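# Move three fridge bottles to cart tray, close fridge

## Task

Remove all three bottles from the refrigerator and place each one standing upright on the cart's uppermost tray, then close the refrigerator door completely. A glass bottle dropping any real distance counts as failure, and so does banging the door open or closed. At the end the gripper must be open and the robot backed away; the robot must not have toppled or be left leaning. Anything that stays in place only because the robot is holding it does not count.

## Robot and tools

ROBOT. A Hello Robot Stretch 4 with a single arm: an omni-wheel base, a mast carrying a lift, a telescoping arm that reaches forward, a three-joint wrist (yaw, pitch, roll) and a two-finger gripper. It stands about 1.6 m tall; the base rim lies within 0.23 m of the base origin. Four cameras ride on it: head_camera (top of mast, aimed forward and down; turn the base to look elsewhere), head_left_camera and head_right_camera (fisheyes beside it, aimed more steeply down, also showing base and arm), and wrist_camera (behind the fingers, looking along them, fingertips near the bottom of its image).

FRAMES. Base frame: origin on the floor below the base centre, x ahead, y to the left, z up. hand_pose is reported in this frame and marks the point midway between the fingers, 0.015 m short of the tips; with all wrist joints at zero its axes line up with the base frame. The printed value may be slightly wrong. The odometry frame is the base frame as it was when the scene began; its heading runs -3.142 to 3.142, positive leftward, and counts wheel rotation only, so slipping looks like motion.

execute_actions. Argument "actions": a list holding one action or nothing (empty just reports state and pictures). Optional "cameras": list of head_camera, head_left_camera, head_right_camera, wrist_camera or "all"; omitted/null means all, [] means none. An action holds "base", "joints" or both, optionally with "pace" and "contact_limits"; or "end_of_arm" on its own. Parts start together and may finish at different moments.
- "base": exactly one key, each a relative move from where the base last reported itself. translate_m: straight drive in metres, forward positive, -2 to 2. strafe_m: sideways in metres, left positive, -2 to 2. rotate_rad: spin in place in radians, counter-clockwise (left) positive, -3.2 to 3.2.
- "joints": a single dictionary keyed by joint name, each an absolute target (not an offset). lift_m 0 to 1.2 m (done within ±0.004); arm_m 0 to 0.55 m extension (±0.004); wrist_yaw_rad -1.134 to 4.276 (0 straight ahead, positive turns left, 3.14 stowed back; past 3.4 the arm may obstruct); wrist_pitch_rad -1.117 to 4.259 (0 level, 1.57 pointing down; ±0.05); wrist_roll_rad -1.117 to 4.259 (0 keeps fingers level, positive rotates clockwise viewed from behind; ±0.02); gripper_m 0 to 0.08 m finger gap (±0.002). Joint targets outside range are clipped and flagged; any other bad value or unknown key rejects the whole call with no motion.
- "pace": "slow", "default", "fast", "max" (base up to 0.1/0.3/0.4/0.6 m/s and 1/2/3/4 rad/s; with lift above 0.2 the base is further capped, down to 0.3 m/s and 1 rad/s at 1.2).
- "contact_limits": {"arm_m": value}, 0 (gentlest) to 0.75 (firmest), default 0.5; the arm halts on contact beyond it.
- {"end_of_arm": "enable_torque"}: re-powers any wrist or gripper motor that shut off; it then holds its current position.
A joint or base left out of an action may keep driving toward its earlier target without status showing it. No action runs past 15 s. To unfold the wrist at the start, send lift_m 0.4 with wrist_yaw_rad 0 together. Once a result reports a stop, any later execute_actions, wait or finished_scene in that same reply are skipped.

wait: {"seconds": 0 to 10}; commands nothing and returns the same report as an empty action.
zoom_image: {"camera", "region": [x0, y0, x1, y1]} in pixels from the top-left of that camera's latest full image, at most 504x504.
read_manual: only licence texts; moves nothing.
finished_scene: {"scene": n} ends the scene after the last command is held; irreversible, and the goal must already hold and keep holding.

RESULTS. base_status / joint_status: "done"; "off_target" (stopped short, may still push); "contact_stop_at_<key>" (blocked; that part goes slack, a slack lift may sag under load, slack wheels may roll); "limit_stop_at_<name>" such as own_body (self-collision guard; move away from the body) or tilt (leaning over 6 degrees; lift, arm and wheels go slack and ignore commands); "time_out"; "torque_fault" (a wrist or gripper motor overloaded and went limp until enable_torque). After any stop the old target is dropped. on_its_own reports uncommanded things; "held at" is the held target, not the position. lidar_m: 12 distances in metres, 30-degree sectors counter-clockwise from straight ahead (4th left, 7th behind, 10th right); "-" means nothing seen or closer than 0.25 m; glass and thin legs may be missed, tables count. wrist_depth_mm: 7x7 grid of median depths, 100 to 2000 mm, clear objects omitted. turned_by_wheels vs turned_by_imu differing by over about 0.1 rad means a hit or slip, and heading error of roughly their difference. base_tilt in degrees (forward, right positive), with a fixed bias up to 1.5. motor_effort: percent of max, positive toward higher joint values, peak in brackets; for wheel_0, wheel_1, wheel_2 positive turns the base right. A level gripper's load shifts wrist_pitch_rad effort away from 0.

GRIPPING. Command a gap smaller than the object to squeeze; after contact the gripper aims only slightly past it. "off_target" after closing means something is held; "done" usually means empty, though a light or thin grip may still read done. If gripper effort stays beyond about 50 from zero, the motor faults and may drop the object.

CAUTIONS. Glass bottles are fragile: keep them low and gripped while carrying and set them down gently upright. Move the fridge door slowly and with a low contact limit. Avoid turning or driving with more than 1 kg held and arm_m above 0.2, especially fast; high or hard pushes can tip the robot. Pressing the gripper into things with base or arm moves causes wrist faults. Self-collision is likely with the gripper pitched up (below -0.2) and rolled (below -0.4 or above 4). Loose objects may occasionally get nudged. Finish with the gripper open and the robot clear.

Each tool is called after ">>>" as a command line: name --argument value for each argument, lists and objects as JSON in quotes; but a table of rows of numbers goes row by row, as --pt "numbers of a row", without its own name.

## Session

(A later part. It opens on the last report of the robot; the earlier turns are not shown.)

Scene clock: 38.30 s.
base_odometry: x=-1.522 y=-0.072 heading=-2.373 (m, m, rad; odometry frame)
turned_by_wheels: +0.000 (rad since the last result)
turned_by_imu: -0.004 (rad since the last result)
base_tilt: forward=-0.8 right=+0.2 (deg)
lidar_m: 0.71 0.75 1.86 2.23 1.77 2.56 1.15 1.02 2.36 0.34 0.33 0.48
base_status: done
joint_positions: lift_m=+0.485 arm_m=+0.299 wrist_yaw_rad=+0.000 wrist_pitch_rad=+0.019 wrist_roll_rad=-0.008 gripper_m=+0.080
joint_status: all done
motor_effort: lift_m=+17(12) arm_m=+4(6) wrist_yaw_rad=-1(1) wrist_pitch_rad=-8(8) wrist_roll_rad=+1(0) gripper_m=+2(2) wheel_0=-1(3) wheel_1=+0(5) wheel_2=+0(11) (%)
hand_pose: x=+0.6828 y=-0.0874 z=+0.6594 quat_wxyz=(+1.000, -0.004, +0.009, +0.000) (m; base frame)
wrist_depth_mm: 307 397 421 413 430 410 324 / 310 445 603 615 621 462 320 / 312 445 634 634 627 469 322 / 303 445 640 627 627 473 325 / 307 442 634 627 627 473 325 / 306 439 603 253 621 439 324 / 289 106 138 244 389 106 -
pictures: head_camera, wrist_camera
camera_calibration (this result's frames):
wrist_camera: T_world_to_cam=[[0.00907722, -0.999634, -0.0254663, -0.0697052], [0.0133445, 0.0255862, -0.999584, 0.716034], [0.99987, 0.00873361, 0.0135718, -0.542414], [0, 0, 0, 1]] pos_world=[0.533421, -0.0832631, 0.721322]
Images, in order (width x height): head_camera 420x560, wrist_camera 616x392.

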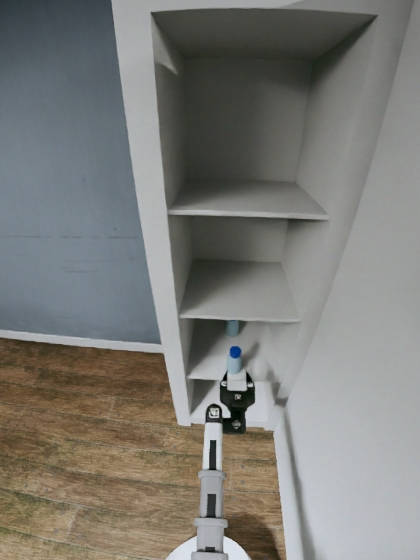

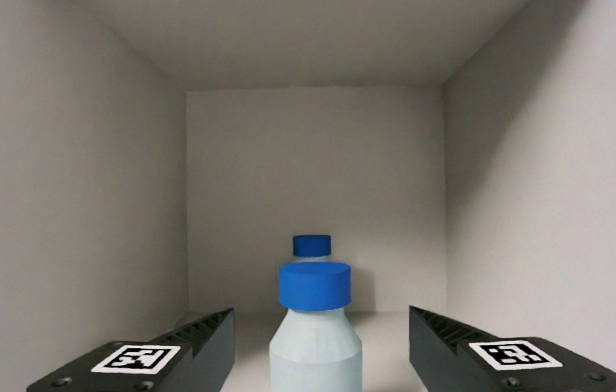

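>>> execute_actions --actions '[{"joints": {"arm_m": 0.44, "lift_m": 0.483}, "contact_limits": {"arm_m": 0.2}}]' --cameras '["wrist_camera"]'

>>> execute_actions --actions '[{"joints": {"gripper_m": 0.03}}]' --cameras '["wrist_camera"]'

Scene clock: 40.00 s.
base_odometry: x=-1.522 y=-0.072 heading=-2.373 (m, m, rad; odometry frame)
turned_by_wheels: +0.000 (rad since the last result)
turned_by_imu: +0.000 (rad since the last result)
base_tilt: forward=-0.8 right=+0.1 (deg)
lidar_m: 0.71 0.75 1.88 2.23 1.78 2.54 1.15 1.01 2.36 0.33 0.35 0.47
base_status: not commanded
joint_positions: lift_m=+0.483 arm_m=+0.439 wrist_yaw_rad=+0.000 wrist_pitch_rad=+0.019 wrist_roll_rad=-0.008 gripper_m=+0.080
joint_status: all done
motor_effort: lift_m=+16(20) arm_m=+4(4) wrist_yaw_rad=-1(1) wrist_pitch_rad=-8(8) wrist_roll_rad=+1(1) gripper_m=+2(0) wheel_0=-1(1) wheel_1=+0(0) wheel_2=+0(0) (%)
contact_limits: arm_m 0.2
hand_pose: x=+0.8227 y=-0.0874 z=+0.6574 quat_wxyz=(+1.000, -0.004, +0.009, +0.000) (m; base frame)
wrist_depth_mm: 304 399 424 418 433 413 329 / 304 439 496 492 488 473 327 / 306 436 496 492 484 477 329 / 298 439 492 492 488 484 330 / 303 436 492 488 484 480 332 / 301 430 492 347 480 449 330 / 283 106 125 109 128 106 -
pictures: wrist_camera
camera_calibration (this result's frames):
wrist_camera: T_world_to_cam=[[0.00897224, -0.999635, -0.0254662, -0.0709618], [0.0133542, 0.0255848, -0.999583, 0.712189], [0.999871, 0.00862842, 0.0135789, -0.682326], [0, 0, 0, 1]] pos_world=[0.673363, -0.0832697, 0.719351]
Images, in order (width x height): wrist_camera 616x392.

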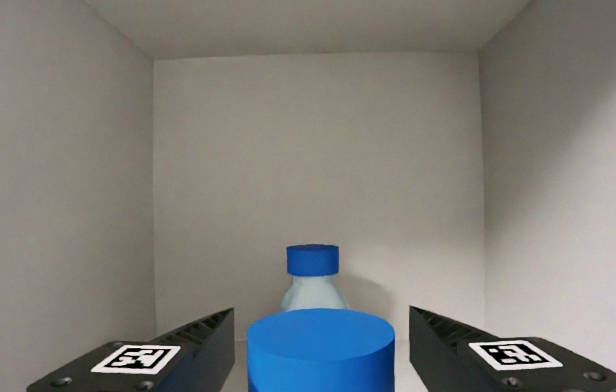

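Scene clock: 41.07 s.
base_odometry: x=-1.522 y=-0.072 heading=-2.373 (m, m, rad; odometry frame)
turned_by_wheels: +0.000 (rad since the last result)
turned_by_imu: +0.000 (rad since the last result)
base_tilt: forward=-0.8 right=+0.2 (deg)
lidar_m: 0.70 0.75 1.87 2.25 1.76 2.56 1.17 1.02 2.34 0.34 0.33 0.48
base_status: not commanded
joint_positions: lift_m=+0.483 arm_m=+0.439 wrist_yaw_rad=+0.000 wrist_pitch_rad=+0.019 wrist_roll_rad=-0.008 gripper_m=+0.052
joint_status: gripper_m off_target (ended at +0.052, target +0.030)
on_its_own: gripper_m is held at +0.046, not at your +0.030, by its contact guard: the fingers met something
motor_effort: lift_m=+16(16) arm_m=+4(4) wrist_yaw_rad=-2(3) wrist_pitch_rad=-8(9) wrist_roll_rad=+0(1) gripper_m=-42(46) wheel_0=-1(1) wheel_1=+0(0) wheel_2=+0(0) (%)
hand_pose: x=+0.8228 y=-0.0873 z=+0.6574 quat_wxyz=(+1.000, -0.004, +0.009, +0.000) (m; base frame)
wrist_depth_mm: 303 399 427 418 433 415 329 / 304 439 496 492 488 473 325 / 306 439 492 488 488 477 330 / 297 436 496 488 484 484 332 / 301 436 492 488 484 480 332 / 300 427 492 347 480 480 332 / 297 373 119 109 113 - 320
pictures: wrist_camera
camera_calibration (this result's frames):
wrist_camera: T_world_to_cam=[[0.00922392, -0.99963, -0.0255917, -0.0710322], [0.0134049, 0.0257141, -0.999579, 0.712166], [0.999868, 0.00887698, 0.0136371, -0.682376], [0, 0, 0, 1]] pos_world=[0.673394, -0.0832612, 0.719355]
Images, in order (width x height): wrist_camera 616x392.

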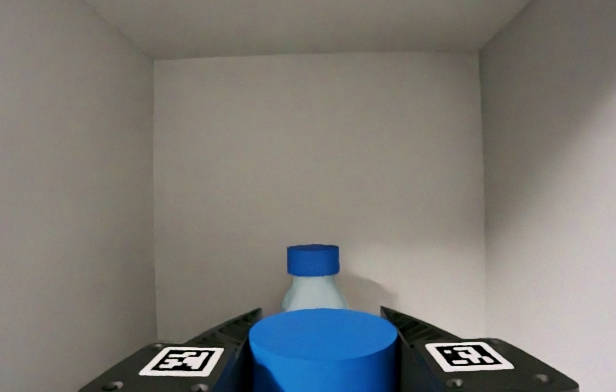

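>>> execute_actions --actions '[{"base": {"translate_m": -0.55}, "joints": {"arm_m": 0.0, "lift_m": 0.65}}]' --cameras '["wrist_camera"]'

Scene clock: 44.50 s.
base_odometry: x=-1.127 y=+0.311 heading=-2.373 (m, m, rad; odometry frame)
turned_by_wheels: +0.000 (rad since the last result)
turned_by_imu: +0.002 (rad since the last result)
base_tilt: forward=-0.8 right=+0.1 (deg)
lidar_m: 1.26 1.91 2.56 1.68 1.80 2.00 0.76 0.54 0.55 2.26 2.39 0.70
base_status: done
joint_positions: lift_m=+0.650 arm_m=+0.001 wrist_yaw_rad=+0.000 wrist_pitch_rad=+0.022 wrist_roll_rad=-0.008 gripper_m=+0.052
joint_status: all done
on_its_own: gripper_m is held at +0.046, not at your +0.030, by its contact guard: the fingers met something
motor_effort: lift_m=+22(19) arm_m=-5(4) wrist_yaw_rad=+0(3) wrist_pitch_rad=-16(17) wrist_roll_rad=+1(0) gripper_m=-41(42) wheel_0=-1(1) wheel_1=+1(4) wheel_2=+0(10) (%)
hand_pose: x=+0.3843 y=-0.0874 z=+0.8233 quat_wxyz=(+1.000, -0.004, +0.011, +0.000) (m; base frame)
wrist_depth_mm: 1661 1661 1281 1499 1042 496 394 / 1661 1661 1229 1336 1042 508 392 / 1661 1618 1255 1499 1042 512 392 / 1661 1618 1229 1464 1042 517 389 / 1661 1618 1229 1499 1042 521 389 / 1618 1661 1205 1205 866 517 389 / 1661 1618 119 109 113 - 389
pictures: wrist_camera
camera_calibration (this result's frames):
wrist_camera: T_world_to_cam=[[0.00865635, -0.999635, -0.0255947, -0.0626266], [0.0105415, 0.0256855, -0.999614, 0.885022], [0.999907, 0.00838321, 0.01076, -0.243915], [0, 0, 0, 1]] pos_world=[0.235105, -0.0832912, 0.885703]
Images, in order (width x height): wrist_camera 616x392.

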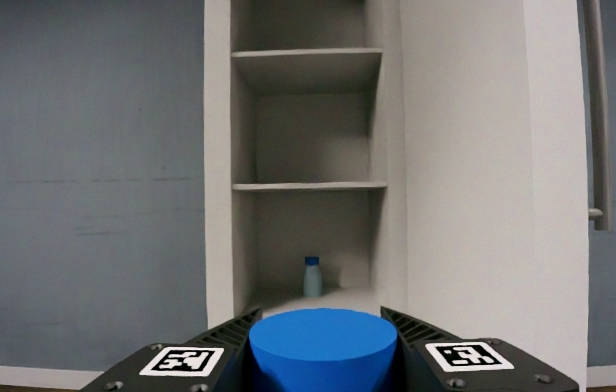

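>>> execute_actions --actions '[{"base": {"rotate_rad": -2.408}, "joints": {"arm_m": 0.527, "lift_m": 0.88}}]' --cameras '["head_camera", "wrist_camera"]'

Scene clock: 47.47 s.
base_odometry: x=-1.126 y=+0.311 heading=+1.502 (m, m, rad; odometry frame)
turned_by_wheels: -2.408 (rad since the last result)
turned_by_imu: -2.443 (rad since the last result)
base_tilt: forward=-0.7 right=+0.1 (deg)
lidar_m: 0.53 2.27 2.26 0.81 0.70 1.27 2.10 2.48 1.67 1.95 1.91 0.65
base_status: done
joint_positions: lift_m=+0.880 arm_m=+0.526 wrist_yaw_rad=+0.000 wrist_pitch_rad=+0.022 wrist_roll_rad=-0.008 gripper_m=+0.052
joint_status: all done
on_its_own: gripper_m is held at +0.046, not at your +0.030, by its contact guard: the fingers met something
motor_effort: lift_m=+22(25) arm_m=+4(4) wrist_yaw_rad=-1(6) wrist_pitch_rad=-16(17) wrist_roll_rad=+1(0) gripper_m=-40(41) wheel_0=+0(9) wheel_1=+1(6) wheel_2=+2(8) (%)
hand_pose: x=+0.9097 y=-0.0874 z=+1.0533 quat_wxyz=(+1.000, -0.004, +0.011, +0.000) (m; base frame)
wrist_depth_mm: 1499 1756 - 1863 1464 1229 1060 / 1499 1708 - 1863 1499 1229 1078 / 1499 1756 - 1863 1499 1229 1078 / 1464 1756 - 1863 1464 1229 1078 / 1499 1708 - 1863 1499 1255 1078 / 1499 1756 - 1756 1397 1255 1060 / 1464 1661 119 109 113 - 1060
pictures: head_camera, wrist_camera
camera_calibration (this result's frames):
wrist_camera: T_world_to_cam=[[0.00877876, -0.999637, -0.0254663, -0.0615095], [0.0105672, 0.0255586, -0.999617, 1.10936], [0.999906, 0.00850629, 0.0107877, -0.771773], [0, 0, 0, 1]] pos_world=[0.760517, -0.0832761, 1.1157]
Images, in order (width x height): head_camera 420x560, wrist_camera 616x392.

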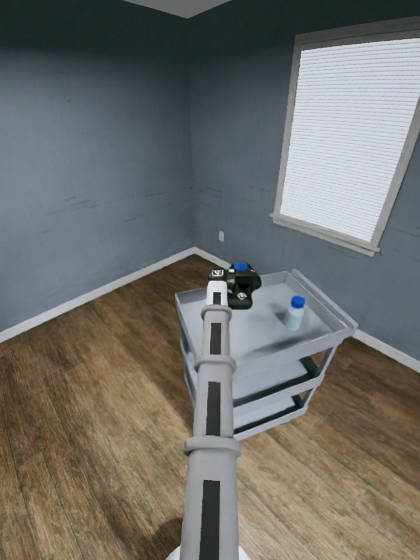

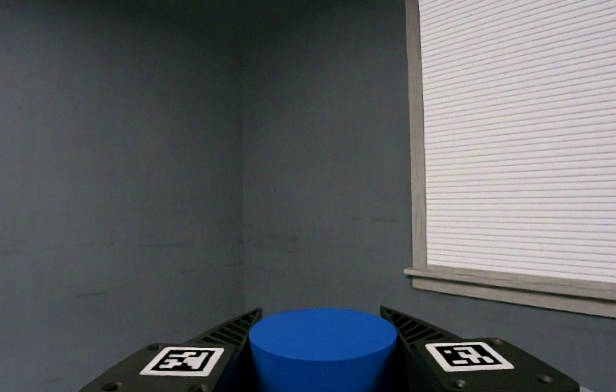

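Position looks right. Lowering into the tray.

>>> execute_actions --actions '[{"joints": {"lift_m": 0.753}}]' --cameras '["head_camera", "wrist_camera"]'

Scene clock: 49.13 s.
base_odometry: x=-1.126 y=+0.311 heading=+1.502 (m, m, rad; odometry frame)
turned_by_wheels: +0.000 (rad since the last result)
turned_by_imu: +0.000 (rad since the last result)
base_tilt: forward=-0.7 right=+0.2 (deg)
lidar_m: 0.53 2.27 2.28 0.80 0.71 1.28 2.14 2.48 1.68 1.95 1.91 0.62
base_status: not commanded
joint_positions: lift_m=+0.753 arm_m=+0.526 wrist_yaw_rad=+0.000 wrist_pitch_rad=+0.021 wrist_roll_rad=-0.008 gripper_m=+0.052
joint_status: all done
on_its_own: gripper_m is held at +0.046, not at your +0.030, by its contact guard: the fingers met something
motor_effort: lift_m=+17(21) arm_m=+5(4) wrist_yaw_rad=+1(0) wrist_pitch_rad=-16(16) wrist_roll_rad=+0(1) gripper_m=-43(40) wheel_0=+0(0) wheel_1=+1(1) wheel_2=+2(2) (%)
hand_pose: x=+0.9097 y=-0.0874 z=+0.9268 quat_wxyz=(+1.000, -0.004, +0.011, +0.000) (m; base frame)
wrist_depth_mm: 1499 1756 - 1863 1464 1205 1060 / 1499 1756 - 1808 1499 1255 1078 / 1499 1756 - 1808 1464 1229 1078 / 1499 1756 - 1808 1499 1255 1078 / 1499 1708 - 1863 1499 1255 1078 / 1499 1708 - 1708 1366 407 415 / 1464 1618 119 109 113 - 399
pictures: head_camera, wrist_camera
camera_calibration (this result's frames):
wrist_camera: T_world_to_cam=[[0.00876589, -0.999637, -0.0254658, -0.0647251], [0.0106347, 0.0255586, -0.999617, 0.982762], [0.999905, 0.0084917, 0.0108549, -0.770472], [0, 0, 0, 1]] pos_world=[0.760515, -0.083277, 0.9891]
Images, in order (width x height): head_camera 420x560, wrist_camera 616x392.

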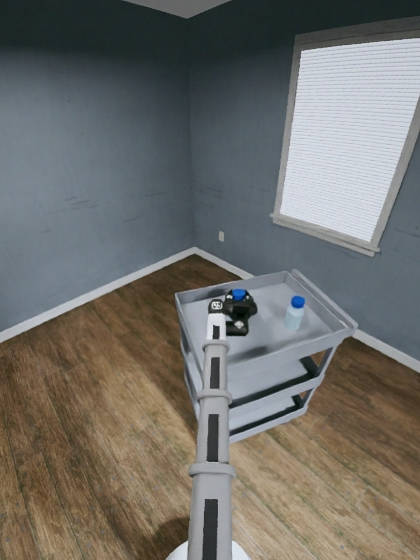

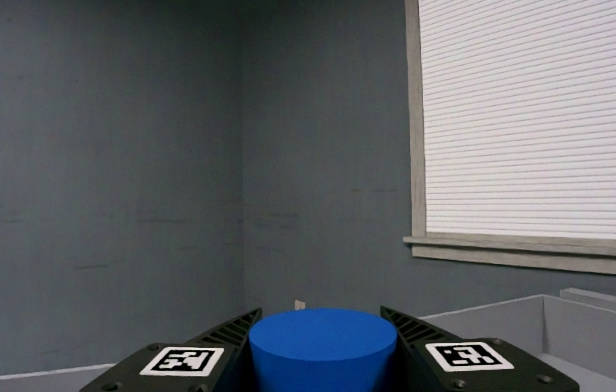

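>>> execute_actions --actions '[{"joints": {"lift_m": 0.749}}]' --cameras '[]'

Scene clock: 52.13 s.
base_odometry: x=-1.126 y=+0.311 heading=+1.502 (m, m, rad; odometry frame)
turned_by_wheels: +0.000 (rad since the last result)
turned_by_imu: -0.001 (rad since the last result)
base_tilt: forward=-0.7 right=+0.1 (deg)
lidar_m: 0.54 2.27 2.26 0.81 0.70 1.28 2.13 2.47 1.66 1.94 1.93 0.61
base_status: not commanded
joint_positions: lift_m=+0.749 arm_m=+0.526 wrist_yaw_rad=+0.000 wrist_pitch_rad=+0.017 wrist_roll_rad=-0.008 gripper_m=+0.052
joint_status: all done
on_its_own: gripper_m is held at +0.046, not at your +0.030, by its contact guard: the fingers met something
motor_effort: lift_m=+15(15) arm_m=+4(5) wrist_yaw_rad=+0(2) wrist_pitch_rad=-3(16) wrist_roll_rad=+1(0) gripper_m=-40(40) wheel_0=+0(0) wheel_1=+1(1) wheel_2=+2(2) (%)
hand_pose: x=+0.9097 y=-0.0875 z=+0.9240 quat_wxyz=(+1.000, -0.004, +0.008, +0.000) (m; base frame)
wrist_depth_mm: 1499 1756 - 1808 1499 1229 1078 / 1499 1808 - 1808 1464 1229 1078 / 1537 1756 - 1808 1464 1229 1078 / 1464 1756 - 1863 1499 1229 1078 / 1499 1756 - 1808 1464 1229 1078 / 1499 1756 - 1708 1430 407 415 / 1464 1661 119 109 113 - 397
pictures: none
No camera images: the call's "cameras" was empty. Leave "cameras" out to get every camera's image.

>>> execute_actions --actions '[{"joints": {"gripper_m": 0.08, "lift_m": 0.751}}]' --cameras '["wrist_camera"]'

>>> execute_actions --actions '[{"joints": {"arm_m": 0.0, "lift_m": 0.77}, "pace": "fast"}]' --cameras '["wrist_camera", "head_camera"]'

Scene clock: 53.20 s.
base_odometry: x=-1.126 y=+0.311 heading=+1.502 (m, m, rad; odometry frame)
turned_by_wheels: +0.000 (rad since the last result)
turned_by_imu: +0.000 (rad since the last result)
base_tilt: forward=-0.7 right=+0.2 (deg)
lidar_m: 0.54 2.27 2.28 0.80 0.70 1.28 2.13 2.47 1.67 1.96 1.92 0.66
base_status: not commanded
joint_positions: lift_m=+0.751 arm_m=+0.526 wrist_yaw_rad=+0.000 wrist_pitch_rad=+0.018 wrist_roll_rad=-0.008 gripper_m=+0.080
joint_status: all done
motor_effort: lift_m=+20(23) arm_m=+5(5) wrist_yaw_rad=+0(0) wrist_pitch_rad=-7(7) wrist_roll_rad=+0(1) gripper_m=+3(41) wheel_0=+1(0) wheel_1=+1(1) wheel_2=+2(2) (%)
hand_pose: x=+0.9097 y=-0.0875 z=+0.9251 quat_wxyz=(+1.000, -0.004, +0.009, +0.000) (m; base frame)
wrist_depth_mm: 1499 1756 - 1863 1499 1229 1078 / 1537 1756 - 1863 1499 1229 1078 / 1499 1756 - 1863 1499 1229 1060 / 1464 1756 - 1863 1464 1255 1078 / 1499 1756 - 1863 1499 1205 1060 / 1464 1661 1921 1756 1397 407 415 / 1464 106 124 108 121 106 -
pictures: wrist_camera
camera_calibration (this result's frames):
wrist_camera: T_world_to_cam=[[0.00859653, -0.99964, -0.0254187, -0.0647088], [0.0137454, 0.0255354, -0.999579, 0.978283], [0.999869, 0.00824352, 0.01396, -0.773307], [0, 0, 0, 1]] pos_world=[0.760315, -0.0832916, 0.987023]
Images, in order (width x height): wrist_camera 616x392.

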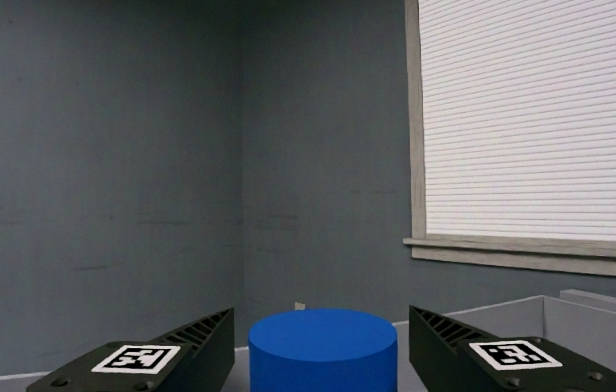

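Scene clock: 55.37 s.
base_odometry: x=-1.126 y=+0.311 heading=+1.502 (m, m, rad; odometry frame)
turned_by_wheels: +0.000 (rad since the last result)
turned_by_imu: -0.001 (rad since the last result)
base_tilt: forward=-0.8 right=+0.2 (deg)
lidar_m: 0.54 2.26 2.27 0.79 0.70 1.27 2.12 2.47 1.67 1.94 1.91 0.63
base_status: not commanded
joint_positions: lift_m=+0.770 arm_m=+0.001 wrist_yaw_rad=+0.000 wrist_pitch_rad=+0.019 wrist_roll_rad=-0.008 gripper_m=+0.080
joint_status: all done
motor_effort: lift_m=+20(23) arm_m=-5(5) wrist_yaw_rad=+1(2) wrist_pitch_rad=-8(8) wrist_roll_rad=+1(1) gripper_m=+2(3) wheel_0=+0(0) wheel_1=+1(1) wheel_2=+2(2) (%)
hand_pose: x=+0.3843 y=-0.0875 z=+0.9441 quat_wxyz=(+1.000, -0.004, +0.009, +0.000) (m; base frame)
wrist_depth_mm: 1808 - - - 1921 1576 1366 / 1863 - - - 1921 1618 1366 / 1808 - - - 1921 1576 1366 / 1808 - - - 1863 1618 1366 / 1808 - - - 1808 1464 1366 / 1808 - 732 640 699 585 500 / 1708 106 138 357 379 106 -
pictures: head_camera, wrist_camera
camera_calibration (this result's frames):
wrist_camera: T_world_to_cam=[[0.00857377, -0.99964, -0.025416, -0.059708], [0.0133387, 0.025529, -0.999585, 1.00458], [0.999874, 0.0082312, 0.0135527, -0.247894], [0, 0, 0, 1]] pos_world=[0.234975, -0.083292, 1.00601]
Images, in order (width x height): head_camera 420x560, wrist_camera 616x392.

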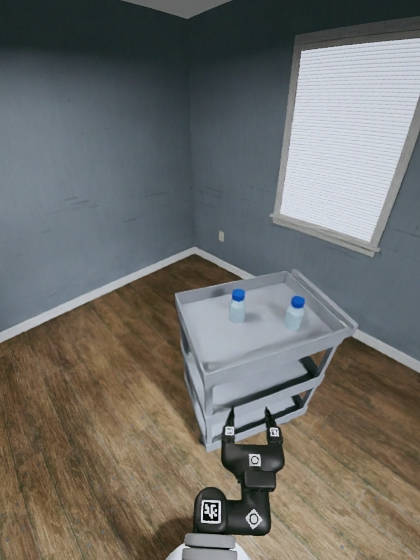

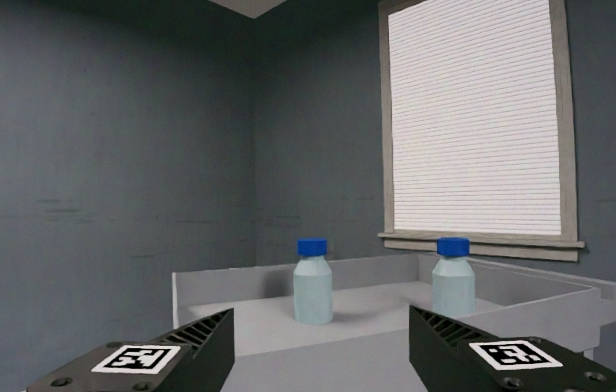

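>>> execute_actions --actions '[{"base": {"rotate_rad": 2.409}, "joints": {"lift_m": 0.483}, "pace": "fast"}]' --cameras '["wrist_camera"]'

>>> execute_actions --actions '[{"base": {"translate_m": 0.75}, "joints": {"arm_m": 0.34}, "pace": "fast"}]' --cameras '["wrist_camera", "head_camera"]'

Scene clock: 57.87 s.
base_odometry: x=-1.127 y=+0.311 heading=-2.372 (m, m, rad; odometry frame)
turned_by_wheels: +2.409 (rad since the last result)
turned_by_imu: +2.444 (rad since the last result)
base_tilt: forward=-0.8 right=+0.1 (deg)
lidar_m: 1.26 1.92 2.53 1.69 1.78 1.99 0.78 0.54 0.53 2.26 2.39 0.71
base_status: done
joint_positions: lift_m=+0.483 arm_m=+0.001 wrist_yaw_rad=+0.000 wrist_pitch_rad=+0.019 wrist_roll_rad=-0.008 gripper_m=+0.080
joint_status: all done
motor_effort: lift_m=+17(16) arm_m=-5(5) wrist_yaw_rad=-1(2) wrist_pitch_rad=-8(8) wrist_roll_rad=+1(0) gripper_m=+1(1) wheel_0=-2(4) wheel_1=+1(5) wheel_2=+1(8) (%)
hand_pose: x=+0.3844 y=-0.0874 z=+0.6574 quat_wxyz=(+1.000, -0.004, +0.009, +0.000) (m; base frame)
wrist_depth_mm: 1661 1661 1182 1255 1042 504 392 / 1661 1661 1255 1499 1025 512 392 / 1618 1661 1255 1464 1042 521 392 / 1661 1661 1229 1499 1042 525 389 / 1661 1618 1229 1397 1042 525 392 / 1661 1661 1205 1464 1025 484 389 / 1618 106 138 1281 1025 106 -
pictures: wrist_camera
camera_calibration (this result's frames):
wrist_camera: T_world_to_cam=[[0.00913459, -0.999635, -0.0254181, -0.0670897], [0.0133243, 0.0255385, -0.999585, 0.718007], [0.99987, 0.00879212, 0.0135527, -0.244026], [0, 0, 0, 1]] pos_world=[0.23504, -0.0832566, 0.719311]
Images, in order (width x height): wrist_camera 616x392.

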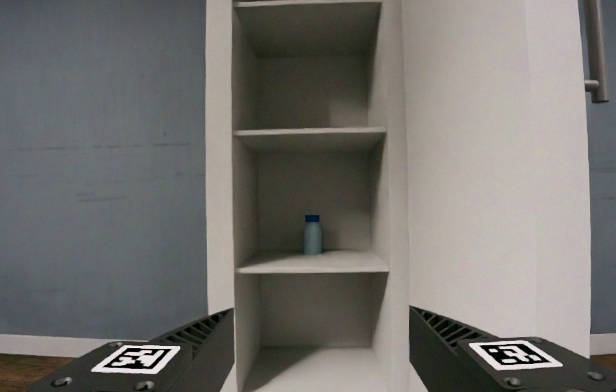

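Scene clock: 61.10 s.
base_odometry: x=-1.665 y=-0.211 heading=-2.372 (m, m, rad; odometry frame)
turned_by_wheels: +0.000 (rad since the last result)
turned_by_imu: -0.004 (rad since the last result)
base_tilt: forward=-0.7 right=+0.2 (deg)
lidar_m: 0.52 0.54 1.61 2.46 1.86 2.58 1.31 1.19 0.34 0.29 0.34 0.49
base_status: done
joint_positions: lift_m=+0.483 arm_m=+0.339 wrist_yaw_rad=+0.000 wrist_pitch_rad=+0.019 wrist_roll_rad=-0.008 gripper_m=+0.080
joint_status: all done
motor_effort: lift_m=+16(17) arm_m=+4(6) wrist_yaw_rad=-2(1) wrist_pitch_rad=-8(8) wrist_roll_rad=+1(0) gripper_m=+2(2) wheel_0=+0(7) wheel_1=+0(5) wheel_2=+0(10) (%)
hand_pose: x=+0.7228 y=-0.0874 z=+0.6574 quat_wxyz=(+1.000, -0.004, +0.009, +0.000) (m; base frame)
wrist_depth_mm: 296 394 394 392 387 387 338 / 297 399 394 392 389 387 336 / 298 397 394 389 387 384 338 / 290 394 392 389 387 384 342 / 296 394 392 389 387 382 342 / 293 392 392 255 384 382 340 / 276 106 138 244 384 106 -
pictures: head_camera, wrist_camera
camera_calibration (this result's frames):
wrist_camera: T_world_to_cam=[[0.00908462, -0.999636, -0.0254181, -0.0701551], [0.0133272, 0.0255379, -0.999585, 0.713497], [0.99987, 0.0087421, 0.0135544, -0.582358], [0, 0, 0, 1]] pos_world=[0.573411, -0.0832598, 0.719311]
Images, in order (width x height): head_camera 420x560, wrist_camera 616x392.

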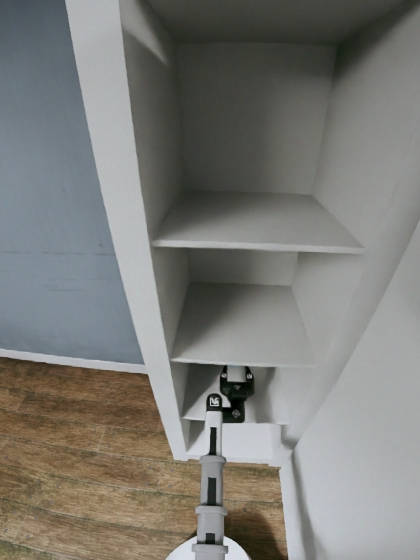

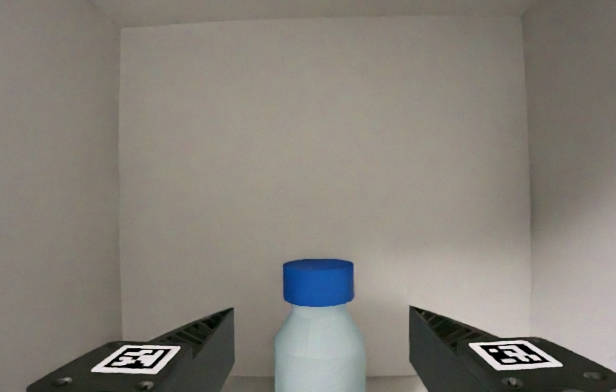

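>>> execute_actions --actions '[]'

Scene clock: 61.53 s.
base_odometry: x=-1.665 y=-0.211 heading=-2.372 (m, m, rad; odometry frame)
turned_by_wheels: +0.000 (rad since the last result)
turned_by_imu: +0.000 (rad since the last result)
base_tilt: forward=-0.8 right=+0.2 (deg)
lidar_m: 0.52 0.54 1.58 2.46 1.85 2.55 1.28 1.19 0.33 0.32 0.35 0.50
base_status: done
joint_positions: lift_m=+0.483 arm_m=+0.339 wrist_yaw_rad=+0.000 wrist_pitch_rad=+0.019 wrist_roll_rad=-0.008 gripper_m=+0.080
joint_status: all done
motor_effort: lift_m=+17(17) arm_m=+4(6) wrist_yaw_rad=-2(1) wrist_pitch_rad=-8(8) wrist_roll_rad=+1(0) gripper_m=+2(2) wheel_0=+0(7) wheel_1=+0(5) wheel_2=+0(10) (%)
hand_pose: x=+0.7228 y=-0.0874 z=+0.6574 quat_wxyz=(+1.000, -0.004, +0.009, +0.000) (m; base frame)
wrist_depth_mm: 294 397 394 389 389 384 338 / 297 397 397 392 387 387 334 / 297 397 394 389 387 384 340 / 289 397 392 389 387 382 342 / 296 394 394 389 387 382 343 / 293 392 389 255 384 379 342 / 276 106 139 244 384 106 -
pictures: head_camera, head_left_camera, head_right_camera, wrist_camera
camera_calibration (this result's frames):
wrist_camera: T_world_to_cam=[[0.00908576, -0.999636, -0.0254179, -0.0701558], [0.0133272, 0.0255377, -0.999585, 0.713497], [0.99987, 0.00874324, 0.0135543, -0.582358], [0, 0, 0, 1]] pos_world=[0.573411, -0.0832597, 0.719311]
Images, in order (width x height): head_camera 420x560, head_left_camera 420x672, head_right_camera 420x672, wrist_camera 616x392.

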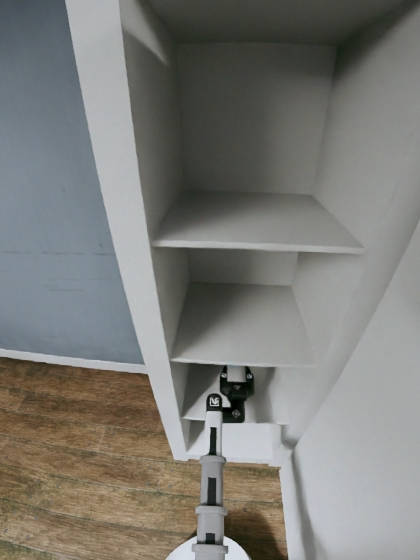

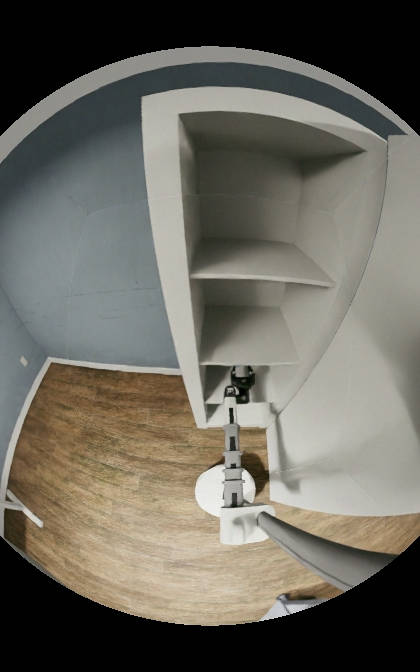

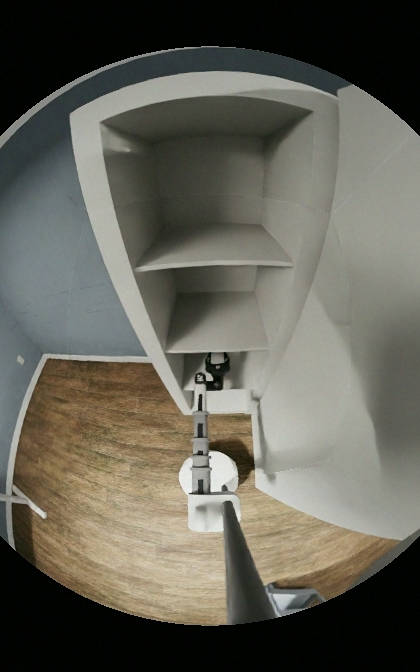

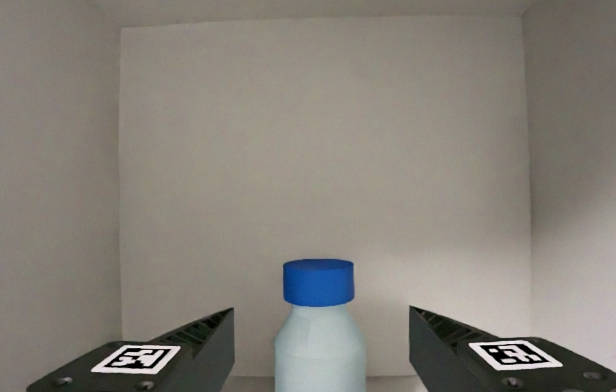

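>>> execute_actions --actions '[{"joints": {"arm_m": 0.481}, "contact_limits": {"arm_m": 0.2}}]' --cameras '["wrist_camera"]'

Scene clock: 63.13 s.
base_odometry: x=-1.665 y=-0.211 heading=-2.372 (m, m, rad; odometry frame)
turned_by_wheels: +0.000 (rad since the last result)
turned_by_imu: +0.000 (rad since the last result)
base_tilt: forward=-0.8 right=+0.2 (deg)
lidar_m: 0.52 0.57 1.60 2.46 1.85 2.57 1.28 1.19 0.35 0.32 0.34 0.49
base_status: not commanded
joint_positions: lift_m=+0.483 arm_m=+0.480 wrist_yaw_rad=+0.000 wrist_pitch_rad=+0.019 wrist_roll_rad=-0.008 gripper_m=+0.080
joint_status: all done
motor_effort: lift_m=+17(17) arm_m=+4(5) wrist_yaw_rad=-1(0) wrist_pitch_rad=-8(8) wrist_roll_rad=+1(1) gripper_m=+3(1) wheel_0=+0(1) wheel_1=+0(0) wheel_2=+0(0) (%)
contact_limits: arm_m 0.2
hand_pose: x=+0.8637 y=-0.0874 z=+0.6574 quat_wxyz=(+1.000, -0.004, +0.009, +0.000) (m; base frame)
wrist_depth_mm: 257 254 252 250 248 246 244 / 256 254 252 250 247 245 244 / 255 254 251 249 247 245 243 / 255 252 250 248 246 244 243 / 254 252 250 248 246 243 241 / 253 251 249 160 245 243 241 / 253 106 125 112 120 106 -
pictures: wrist_camera
camera_calibration (this result's frames):
wrist_camera: T_world_to_cam=[[0.0089756, -0.999637, -0.0254179, -0.0713649], [0.0133402, 0.0255364, -0.999585, 0.71161], [0.999871, 0.00863279, 0.0135646, -0.723316], [0, 0, 0, 1]] pos_world=[0.71437, -0.0832667, 0.719312]
Images, in order (width x height): wrist_camera 616x392.

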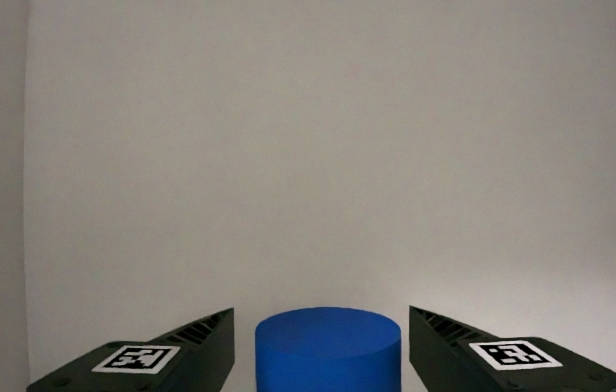

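Cap is between the fingers. Closing.

>>> execute_actions --actions '[{"joints": {"gripper_m": 0.03}}]' --cameras '["wrist_camera"]'

Scene clock: 64.30 s.
base_odometry: x=-1.665 y=-0.211 heading=-2.372 (m, m, rad; odometry frame)
turned_by_wheels: +0.000 (rad since the last result)
turned_by_imu: +0.000 (rad since the last result)
base_tilt: forward=-0.8 right=+0.1 (deg)
lidar_m: 0.51 0.54 1.60 2.44 1.84 2.58 1.30 1.18 0.33 0.32 0.33 0.49
base_status: not commanded
joint_positions: lift_m=+0.483 arm_m=+0.480 wrist_yaw_rad=-0.001 wrist_pitch_rad=+0.018 wrist_roll_rad=-0.008 gripper_m=+0.052
joint_status: gripper_m off_target (ended at +0.052, target +0.030)
on_its_own: gripper_m is held at +0.046, not at your +0.030, by its contact guard: the fingers met something
motor_effort: lift_m=+17(17) arm_m=+4(4) wrist_yaw_rad=+2(2) wrist_pitch_rad=-7(8) wrist_roll_rad=+1(0) gripper_m=-39(47) wheel_0=-1(1) wheel_1=+0(1) wheel_2=-1(0) (%)
hand_pose: x=+0.8637 y=-0.0876 z=+0.6575 quat_wxyz=(+1.000, -0.004, +0.009, +0.000) (m; base frame)
wrist_depth_mm: 256 255 252 251 248 246 244 / 256 254 251 250 247 245 244 / 255 253 251 248 247 245 244 / 254 252 251 248 246 244 243 / 253 251 250 248 246 244 242 / 253 251 249 247 244 243 241 / 253 251 120 111 114 - -
pictures: wrist_camera
camera_calibration (this result's frames):
wrist_camera: T_world_to_cam=[[0.00799416, -0.999645, -0.0254307, -0.0707175], [0.0137252, 0.0255388, -0.99958, 0.711357], [0.999874, 0.00764176, 0.0139245, -0.723568], [0, 0, 0, 1]] pos_world=[0.714278, -0.0833303, 0.719335]
Images, in order (width x height): wrist_camera 616x392.

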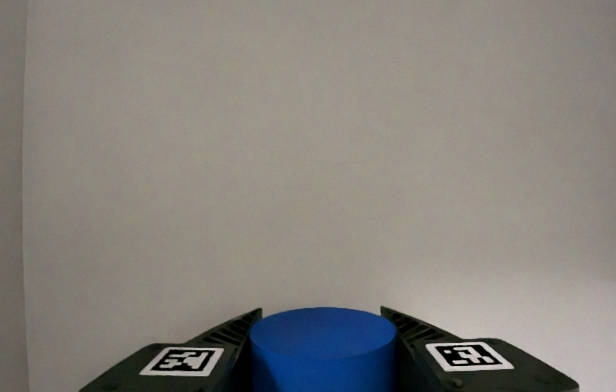

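>>> execute_actions --actions '[{"base": {"translate_m": -0.75}, "joints": {"arm_m": 0.0, "lift_m": 0.57}}]' --cameras '["wrist_camera", "head_right_camera"]'

Scene clock: 68.57 s.
base_odometry: x=-1.126 y=+0.310 heading=-2.372 (m, m, rad; odometry frame)
turned_by_wheels: +0.000 (rad since the last result)
turned_by_imu: +0.003 (rad since the last result)
base_tilt: forward=-0.7 right=+0.1 (deg)
lidar_m: 1.27 1.91 2.56 1.68 1.79 1.97 0.78 0.55 0.54 2.26 2.40 0.70
base_status: done
joint_positions: lift_m=+0.570 arm_m=+0.001 wrist_yaw_rad=+0.000 wrist_pitch_rad=+0.022 wrist_roll_rad=-0.008 gripper_m=+0.052
joint_status: all done
on_its_own: gripper_m is held at +0.046, not at your +0.030, by its contact guard: the fingers met something
motor_effort: lift_m=+22(25) arm_m=-5(7) wrist_yaw_rad=-1(2) wrist_pitch_rad=-18(19) wrist_roll_rad=+1(1) gripper_m=-41(40) wheel_0=-1(5) wheel_1=+1(1) wheel_2=+0(8) (%)
hand_pose: x=+0.3843 y=-0.0874 z=+0.7431 quat_wxyz=(+1.000, -0.004, +0.011, +0.000) (m; base frame)
wrist_depth_mm: 1661 1661 1118 1229 1025 500 389 / 1661 1661 1255 1499 1042 512 392 / 1661 1661 1255 1499 1025 521 392 / 1661 1618 1229 1464 1042 521 392 / 1661 1661 1229 1464 1025 521 389 / 1618 1661 1182 1042 878 521 389 / 1618 1618 120 111 113 - 389
pictures: head_right_camera, wrist_camera
camera_calibration (this result's frames):
wrist_camera: T_world_to_cam=[[0.00865187, -0.999638, -0.0254567, -0.064778], [0.00965294, 0.0255399, -0.999627, 0.805172], [0.999916, 0.00840291, 0.00987042, -0.242423], [0, 0, 0, 1]] pos_world=[0.235191, -0.0832816, 0.805616]
Images, in order (width x height): head_right_camera 420x672, wrist_camera 616x392.

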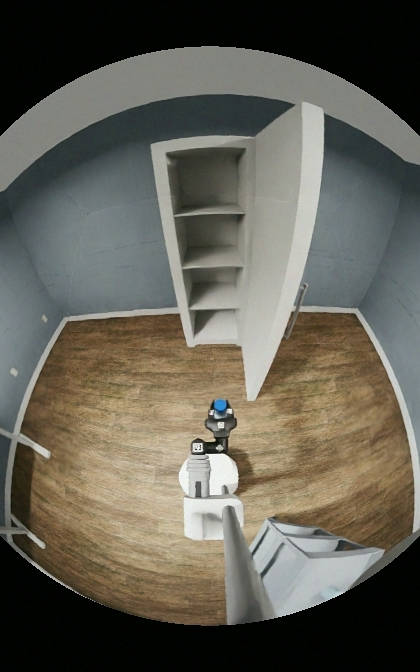

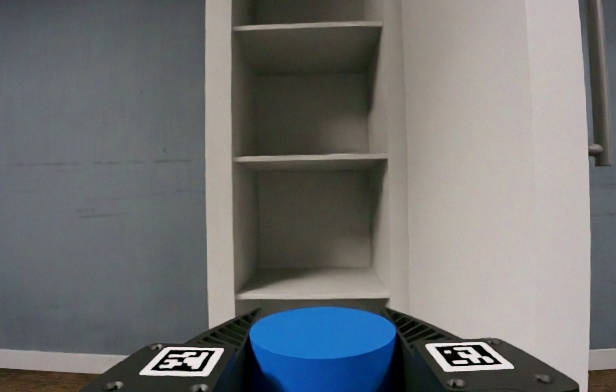

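>>> execute_actions --actions '[{"base": {"rotate_rad": -2.486}, "joints": {"arm_m": 0.08, "lift_m": 0.88}}]' --cameras '["wrist_camera", "head_camera"]'

Scene clock: 71.87 s.
base_odometry: x=-1.126 y=+0.311 heading=+1.425 (m, m, rad; odometry frame)
turned_by_wheels: -2.486 (rad since the last result)
turned_by_imu: -2.523 (rad since the last result)
base_tilt: forward=-0.7 right=+0.2 (deg)
lidar_m: 0.56 0.93 2.26 2.27 0.70 1.26 2.02 2.49 1.68 1.88 1.94 0.68
base_status: done
joint_positions: lift_m=+0.880 arm_m=+0.079 wrist_yaw_rad=+0.000 wrist_pitch_rad=+0.022 wrist_roll_rad=-0.008 gripper_m=+0.052
joint_status: all done
on_its_own: gripper_m is held at +0.046, not at your +0.030, by its contact guard: the fingers met something
motor_effort: lift_m=+22(25) arm_m=+3(5) wrist_yaw_rad=+0(4) wrist_pitch_rad=-19(19) wrist_roll_rad=+0(1) gripper_m=-41(39) wheel_0=+0(3) wheel_1=+1(9) wheel_2=+1(7) (%)
hand_pose: x=+0.4629 y=-0.0874 z=+1.0532 quat_wxyz=(+1.000, -0.004, +0.011, +0.000) (m; base frame)
wrist_depth_mm: 1808 - - - 1756 1499 1308 / 1808 - - - 1756 1499 1336 / 1808 - - - 1808 1499 1336 / 1808 - - - 1756 1499 1336 / 1808 - - - 1756 1499 1336 / 1808 - - 585 574 1464 1336 / 1756 668 120 111 113 - 559
pictures: head_camera, wrist_camera
camera_calibration (this result's frames):
wrist_camera: T_world_to_cam=[[0.0086362, -0.999639, -0.0254433, -0.0575769], [0.00985229, 0.025528, -0.999626, 1.11423], [0.999914, 0.00838229, 0.0100692, -0.32426], [0, 0, 0, 1]] pos_world=[0.313752, -0.0832823, 1.11562]
Images, in order (width x height): head_camera 420x560, wrist_camera 616x392.

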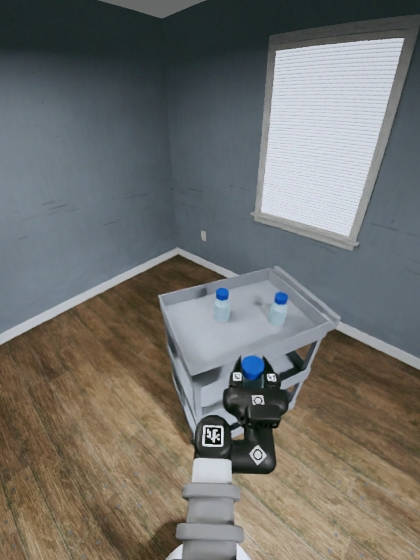

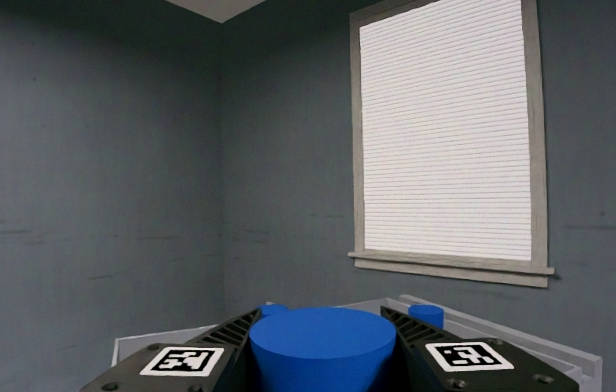

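>>> zoom_image --camera "head_camera" --region '[140, 250, 360, 470]'

Region (140, 250, 360, 470) of head_camera's 420x560 image, scaled by 2.291, with more detail than that image has.

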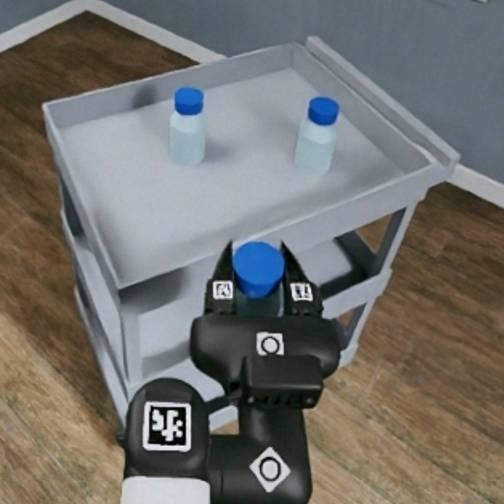

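>>> execute_actions --actions '[{"joints": {"arm_m": 0.405, "lift_m": 0.865}, "contact_limits": {"arm_m": 0.2}}]' --cameras '["wrist_camera", "head_camera"]'

Scene clock: 74.73 s.
base_odometry: x=-1.126 y=+0.311 heading=+1.425 (m, m, rad; odometry frame)
turned_by_wheels: +0.000 (rad since the last result)
turned_by_imu: -0.001 (rad since the last result)
base_tilt: forward=-0.7 right=+0.1 (deg)
lidar_m: 0.54 0.92 2.27 2.27 0.71 1.28 2.04 2.50 1.66 1.85 1.91 0.67
base_status: not commanded
joint_positions: lift_m=+0.865 arm_m=+0.404 wrist_yaw_rad=+0.000 wrist_pitch_rad=+0.022 wrist_roll_rad=-0.008 gripper_m=+0.052
joint_status: all done
on_its_own: gripper_m is held at +0.046, not at your +0.030, by its contact guard: the fingers met something
motor_effort: lift_m=+18(20) arm_m=+4(4) wrist_yaw_rad=-2(2) wrist_pitch_rad=-19(19) wrist_roll_rad=+0(0) gripper_m=-42(40) wheel_0=+0(1) wheel_1=+1(1) wheel_2=+1(1) (%)
contact_limits: arm_m 0.2
hand_pose: x=+0.7877 y=-0.0874 z=+1.0385 quat_wxyz=(+1.000, -0.004, +0.011, +0.000) (m; base frame)
wrist_depth_mm: 1618 1921 - 1808 1464 1255 1098 / 1661 1863 - 1808 1499 1255 1118 / 1618 1921 - 1808 1464 1281 1118 / 1618 1983 - 1756 1499 1255 1118 / 1618 1983 - 1808 1499 1281 1118 / 1618 1921 - 1661 1430 1281 1118 / 1618 1756 120 111 113 - 1078
pictures: head_camera, wrist_camera
camera_calibration (this result's frames):
wrist_camera: T_world_to_cam=[[0.00895059, -0.999636, -0.025446, -0.0609319], [0.00963221, 0.025532, -0.999628, 1.09655], [0.999914, 0.00870216, 0.00985723, -0.648661], [0, 0, 0, 1]] pos_world=[0.638588, -0.083262, 1.10098]
Images, in order (width x height): head_camera 420x560, wrist_camera 616x392.

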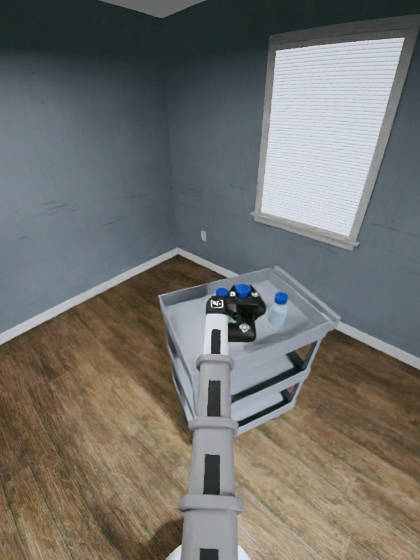

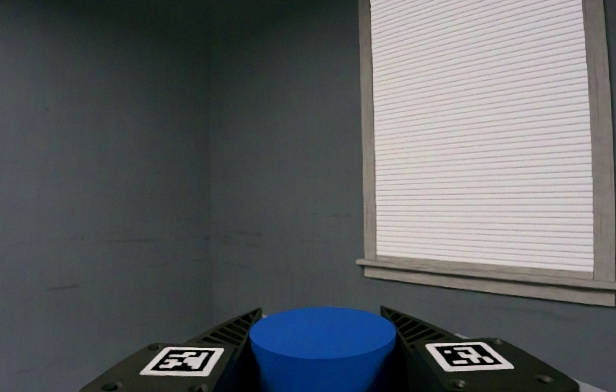

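>>> execute_actions --actions '[{"joints": {"lift_m": 0.751}}]' --cameras '["wrist_camera", "head_camera"]'

Scene clock: 76.33 s.
base_odometry: x=-1.126 y=+0.311 heading=+1.425 (m, m, rad; odometry frame)
turned_by_wheels: +0.000 (rad since the last result)
turned_by_imu: +0.000 (rad since the last result)
base_tilt: forward=-0.8 right=+0.1 (deg)
lidar_m: 0.53 0.93 2.25 2.27 0.72 1.27 2.04 2.50 1.67 1.86 1.93 0.69
base_status: not commanded
joint_positions: lift_m=+0.751 arm_m=+0.404 wrist_yaw_rad=+0.000 wrist_pitch_rad=+0.019 wrist_roll_rad=-0.008 gripper_m=+0.052
joint_status: all done
on_its_own: gripper_m is held at +0.046, not at your +0.030, by its contact guard: the fingers met something
motor_effort: lift_m=+16(19) arm_m=+4(5) wrist_yaw_rad=+0(0) wrist_pitch_rad=-10(19) wrist_roll_rad=+1(0) gripper_m=-40(41) wheel_0=+0(1) wheel_1=+1(1) wheel_2=+1(1) (%)
hand_pose: x=+0.7877 y=-0.0874 z=+0.9253 quat_wxyz=(+1.000, -0.004, +0.010, +0.000) (m; base frame)
wrist_depth_mm: 1618 1921 - 1808 1499 1281 1098 / 1618 1921 - 1808 1499 1255 1118 / 1618 1921 - 1808 1499 1281 1118 / 1618 1921 - 1808 1499 1281 1118 / 1618 1921 - 1808 1499 1255 1078 / 1576 1808 235 459 521 480 230 / 351 373 120 111 113 - -
pictures: head_camera, wrist_camera
camera_calibration (this result's frames):
wrist_camera: T_world_to_cam=[[0.00877561, -0.999637, -0.0254582, -0.0637171], [0.0126476, 0.0255681, -0.999593, 0.980968], [0.999882, 0.00845006, 0.0128674, -0.650323], [0, 0, 0, 1]] pos_world=[0.638398, -0.0832802, 0.987315]
Images, in order (width x height): head_camera 420x560, wrist_camera 616x392.

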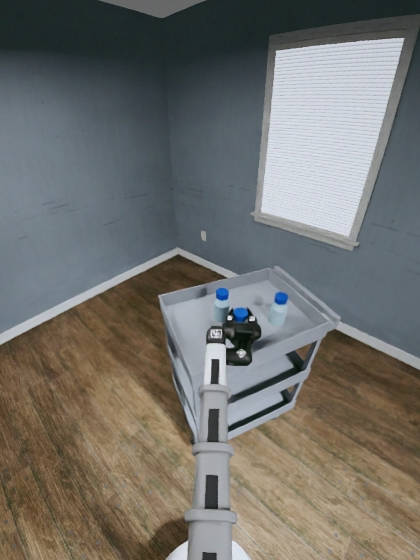

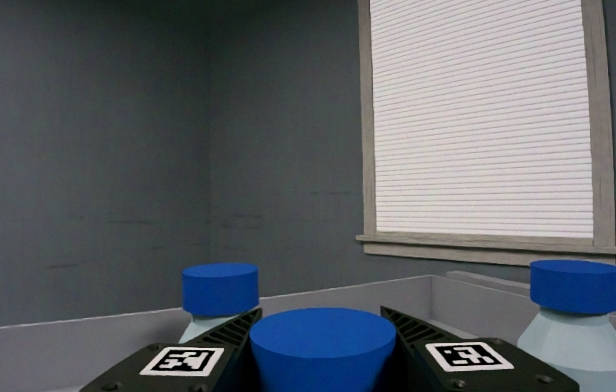

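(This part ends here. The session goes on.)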